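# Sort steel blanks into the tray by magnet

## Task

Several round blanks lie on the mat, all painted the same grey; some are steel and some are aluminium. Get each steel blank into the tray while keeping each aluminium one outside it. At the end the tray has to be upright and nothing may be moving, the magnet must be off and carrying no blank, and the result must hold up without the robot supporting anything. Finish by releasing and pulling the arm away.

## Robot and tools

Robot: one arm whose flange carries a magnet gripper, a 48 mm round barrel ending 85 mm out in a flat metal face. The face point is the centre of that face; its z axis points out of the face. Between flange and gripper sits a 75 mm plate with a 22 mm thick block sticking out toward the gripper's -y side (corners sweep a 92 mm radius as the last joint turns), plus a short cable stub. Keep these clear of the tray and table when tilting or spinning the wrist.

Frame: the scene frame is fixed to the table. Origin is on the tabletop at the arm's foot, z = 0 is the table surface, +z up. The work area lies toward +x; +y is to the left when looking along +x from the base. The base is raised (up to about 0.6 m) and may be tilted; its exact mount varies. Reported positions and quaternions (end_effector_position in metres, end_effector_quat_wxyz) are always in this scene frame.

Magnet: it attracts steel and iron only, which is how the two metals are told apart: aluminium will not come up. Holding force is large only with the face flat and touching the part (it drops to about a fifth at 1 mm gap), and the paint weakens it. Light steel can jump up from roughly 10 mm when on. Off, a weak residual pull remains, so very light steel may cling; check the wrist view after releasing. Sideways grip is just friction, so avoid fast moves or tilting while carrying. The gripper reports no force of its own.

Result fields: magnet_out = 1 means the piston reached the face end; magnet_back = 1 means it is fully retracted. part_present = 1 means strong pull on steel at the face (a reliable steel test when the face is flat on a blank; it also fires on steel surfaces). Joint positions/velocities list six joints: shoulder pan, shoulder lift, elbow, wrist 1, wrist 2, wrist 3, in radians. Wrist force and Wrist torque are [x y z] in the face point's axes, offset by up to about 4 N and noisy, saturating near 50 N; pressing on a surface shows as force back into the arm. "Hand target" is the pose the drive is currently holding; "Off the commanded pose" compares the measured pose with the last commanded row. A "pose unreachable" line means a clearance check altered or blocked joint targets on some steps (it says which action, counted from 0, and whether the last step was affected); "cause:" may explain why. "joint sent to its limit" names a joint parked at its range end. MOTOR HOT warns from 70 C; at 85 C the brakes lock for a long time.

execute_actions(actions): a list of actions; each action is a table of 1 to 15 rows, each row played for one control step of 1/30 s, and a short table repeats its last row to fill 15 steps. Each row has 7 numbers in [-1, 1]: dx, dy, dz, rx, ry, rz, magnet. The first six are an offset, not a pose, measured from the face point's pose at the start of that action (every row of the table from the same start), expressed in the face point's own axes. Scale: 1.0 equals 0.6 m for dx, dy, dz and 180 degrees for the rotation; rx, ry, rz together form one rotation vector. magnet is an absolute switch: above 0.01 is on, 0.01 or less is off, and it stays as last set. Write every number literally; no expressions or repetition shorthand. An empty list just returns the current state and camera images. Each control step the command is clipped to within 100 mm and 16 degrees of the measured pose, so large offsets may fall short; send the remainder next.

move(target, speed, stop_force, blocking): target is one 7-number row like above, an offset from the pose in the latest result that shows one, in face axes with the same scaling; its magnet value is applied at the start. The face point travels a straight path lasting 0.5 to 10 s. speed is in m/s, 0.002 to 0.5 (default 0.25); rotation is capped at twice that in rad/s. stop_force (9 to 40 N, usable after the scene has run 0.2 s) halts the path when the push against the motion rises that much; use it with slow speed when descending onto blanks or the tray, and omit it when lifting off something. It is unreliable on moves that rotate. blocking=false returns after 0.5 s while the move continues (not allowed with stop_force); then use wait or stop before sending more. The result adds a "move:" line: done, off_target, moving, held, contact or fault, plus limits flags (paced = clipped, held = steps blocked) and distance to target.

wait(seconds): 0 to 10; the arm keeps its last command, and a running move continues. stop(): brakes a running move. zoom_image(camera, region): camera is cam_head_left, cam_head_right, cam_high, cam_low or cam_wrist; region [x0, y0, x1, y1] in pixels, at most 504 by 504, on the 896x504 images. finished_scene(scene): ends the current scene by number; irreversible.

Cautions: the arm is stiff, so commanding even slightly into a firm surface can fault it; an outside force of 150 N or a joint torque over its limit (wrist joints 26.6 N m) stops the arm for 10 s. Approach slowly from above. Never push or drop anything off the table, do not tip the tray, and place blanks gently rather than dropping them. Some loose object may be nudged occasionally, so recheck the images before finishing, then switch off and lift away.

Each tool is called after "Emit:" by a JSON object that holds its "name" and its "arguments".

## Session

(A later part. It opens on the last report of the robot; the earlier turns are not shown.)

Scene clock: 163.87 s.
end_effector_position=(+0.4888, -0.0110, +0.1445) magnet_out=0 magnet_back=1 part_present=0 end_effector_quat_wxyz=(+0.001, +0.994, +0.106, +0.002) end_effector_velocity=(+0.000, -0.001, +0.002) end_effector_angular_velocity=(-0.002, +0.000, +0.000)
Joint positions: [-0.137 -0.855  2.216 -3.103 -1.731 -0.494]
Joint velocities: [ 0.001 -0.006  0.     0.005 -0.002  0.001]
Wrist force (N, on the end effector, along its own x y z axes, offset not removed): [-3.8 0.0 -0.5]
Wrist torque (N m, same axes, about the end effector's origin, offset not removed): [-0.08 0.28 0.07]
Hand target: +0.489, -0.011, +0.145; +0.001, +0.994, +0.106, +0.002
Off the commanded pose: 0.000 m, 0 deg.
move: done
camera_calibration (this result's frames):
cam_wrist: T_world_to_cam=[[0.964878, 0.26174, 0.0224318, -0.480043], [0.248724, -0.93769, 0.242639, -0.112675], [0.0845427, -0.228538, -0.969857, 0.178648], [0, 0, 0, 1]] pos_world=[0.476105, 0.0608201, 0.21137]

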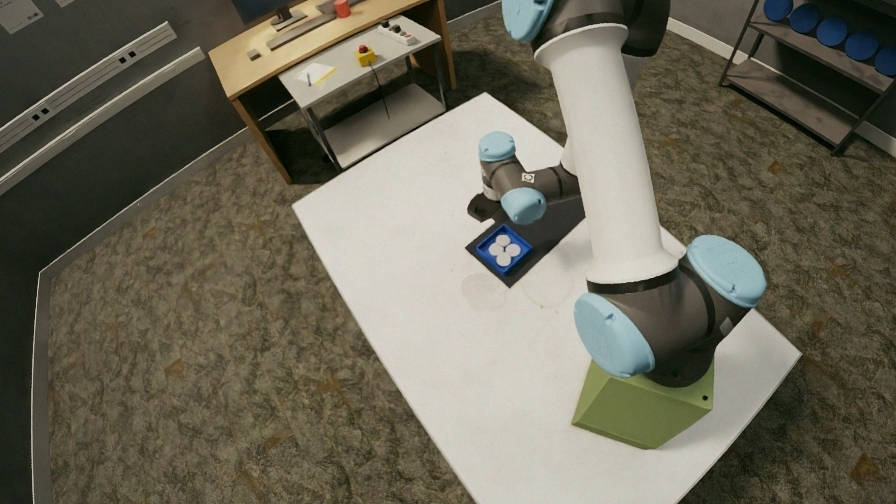

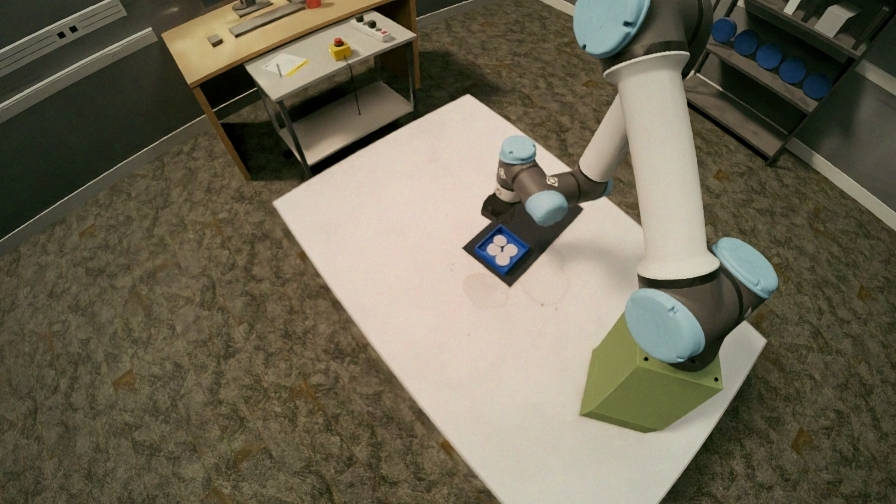

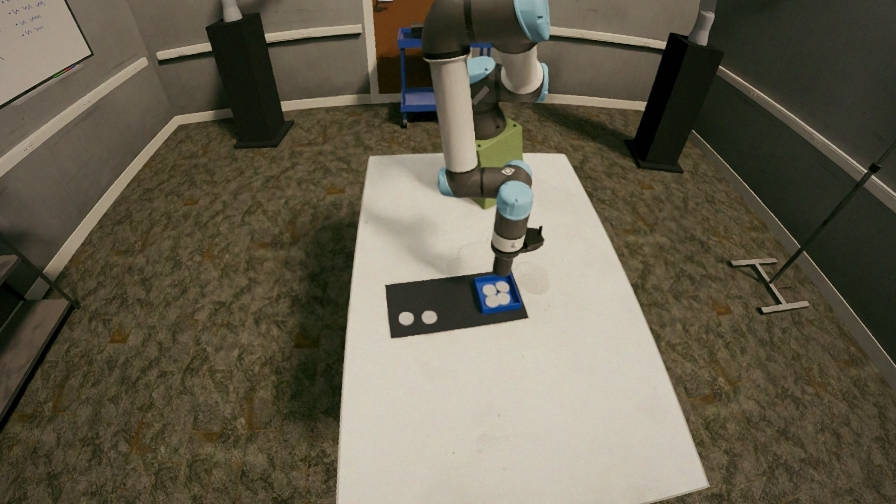

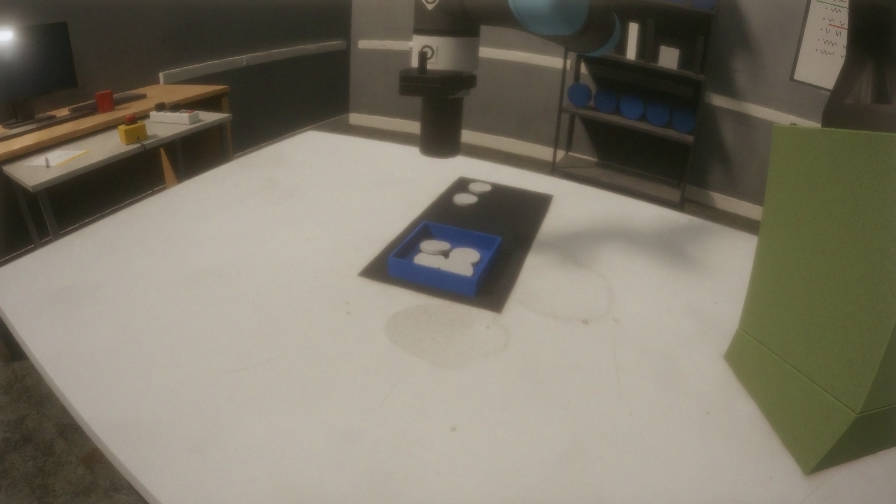

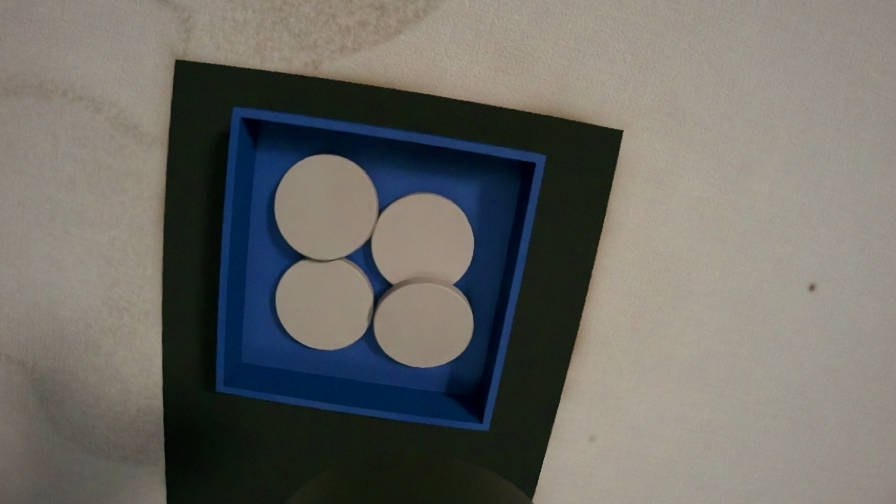

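Emit:
{"name": "execute_actions", "arguments": {"actions": []}}

Emit:
{"name": "finished_scene", "arguments": {"scene": 2}}

Scene clock: 167.07 s.
end_effector_position=(+0.4888, -0.0110, +0.1447) magnet_out=0 magnet_back=1 part_present=0 end_effector_quat_wxyz=(+0.001, +0.994, +0.106, +0.002) end_effector_velocity=(-0.000, +0.000, +0.000) end_effector_angular_velocity=(+0.002, -0.001, -0.000)
Joint positions: [-0.137 -0.856  2.216 -3.103 -1.731 -0.494]
Joint velocities: [-0.    -0.     0.    -0.     0.003  0.   ]
Wrist force (N, on the end effector, along its own x y z axes, offset not removed): [-3.1 0.4 0.7]
Wrist torque (N m, same axes, about the end effector's origin, offset not removed): [-0.02 0.28 0.04]
Hand target: +0.489, -0.011, +0.145; +0.001, +0.994, +0.106, +0.002
Off the commanded pose: 0.000 m, 0 deg.
camera_calibration (this result's frames):
cam_wrist: T_world_to_cam=[[0.96488, 0.261733, 0.0224107, -0.480054], [0.248723, -0.937693, 0.242629, -0.11274], [0.0845184, -0.228534, -0.96986, 0.178849], [0, 0, 0, 1]] pos_world=[0.47612, 0.0608037, 0.211571]

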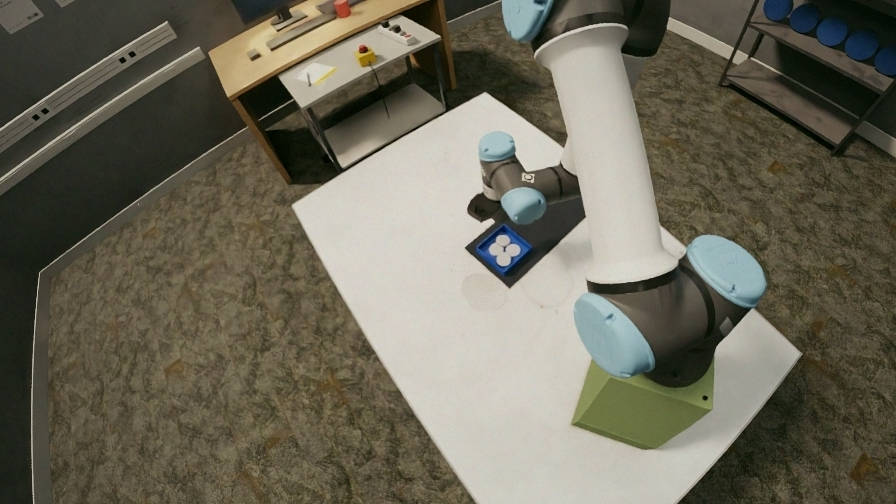

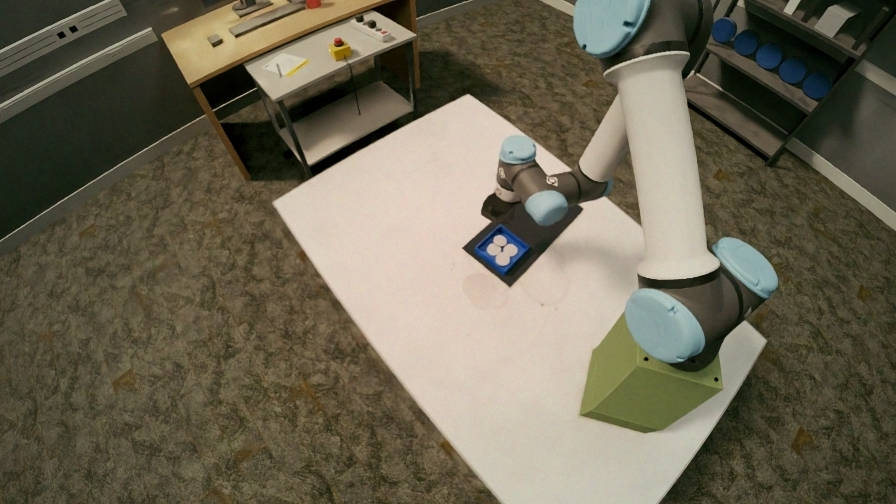

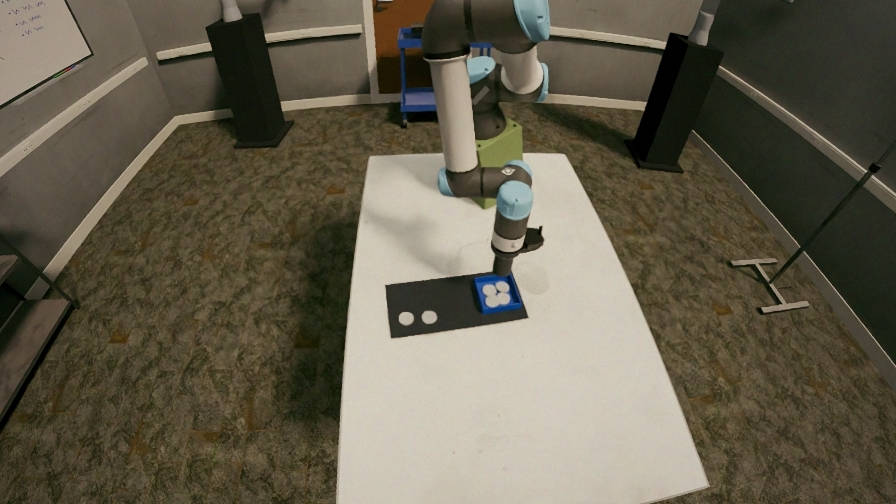

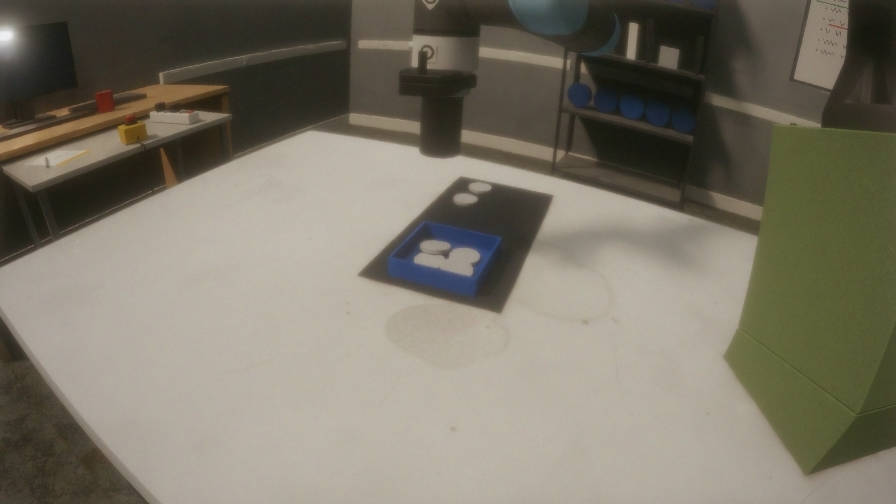

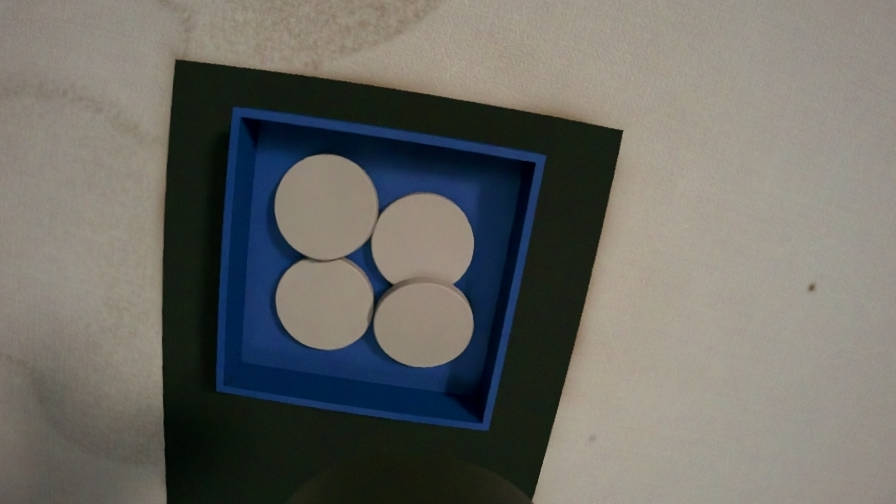

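The scene is finished: the task was done.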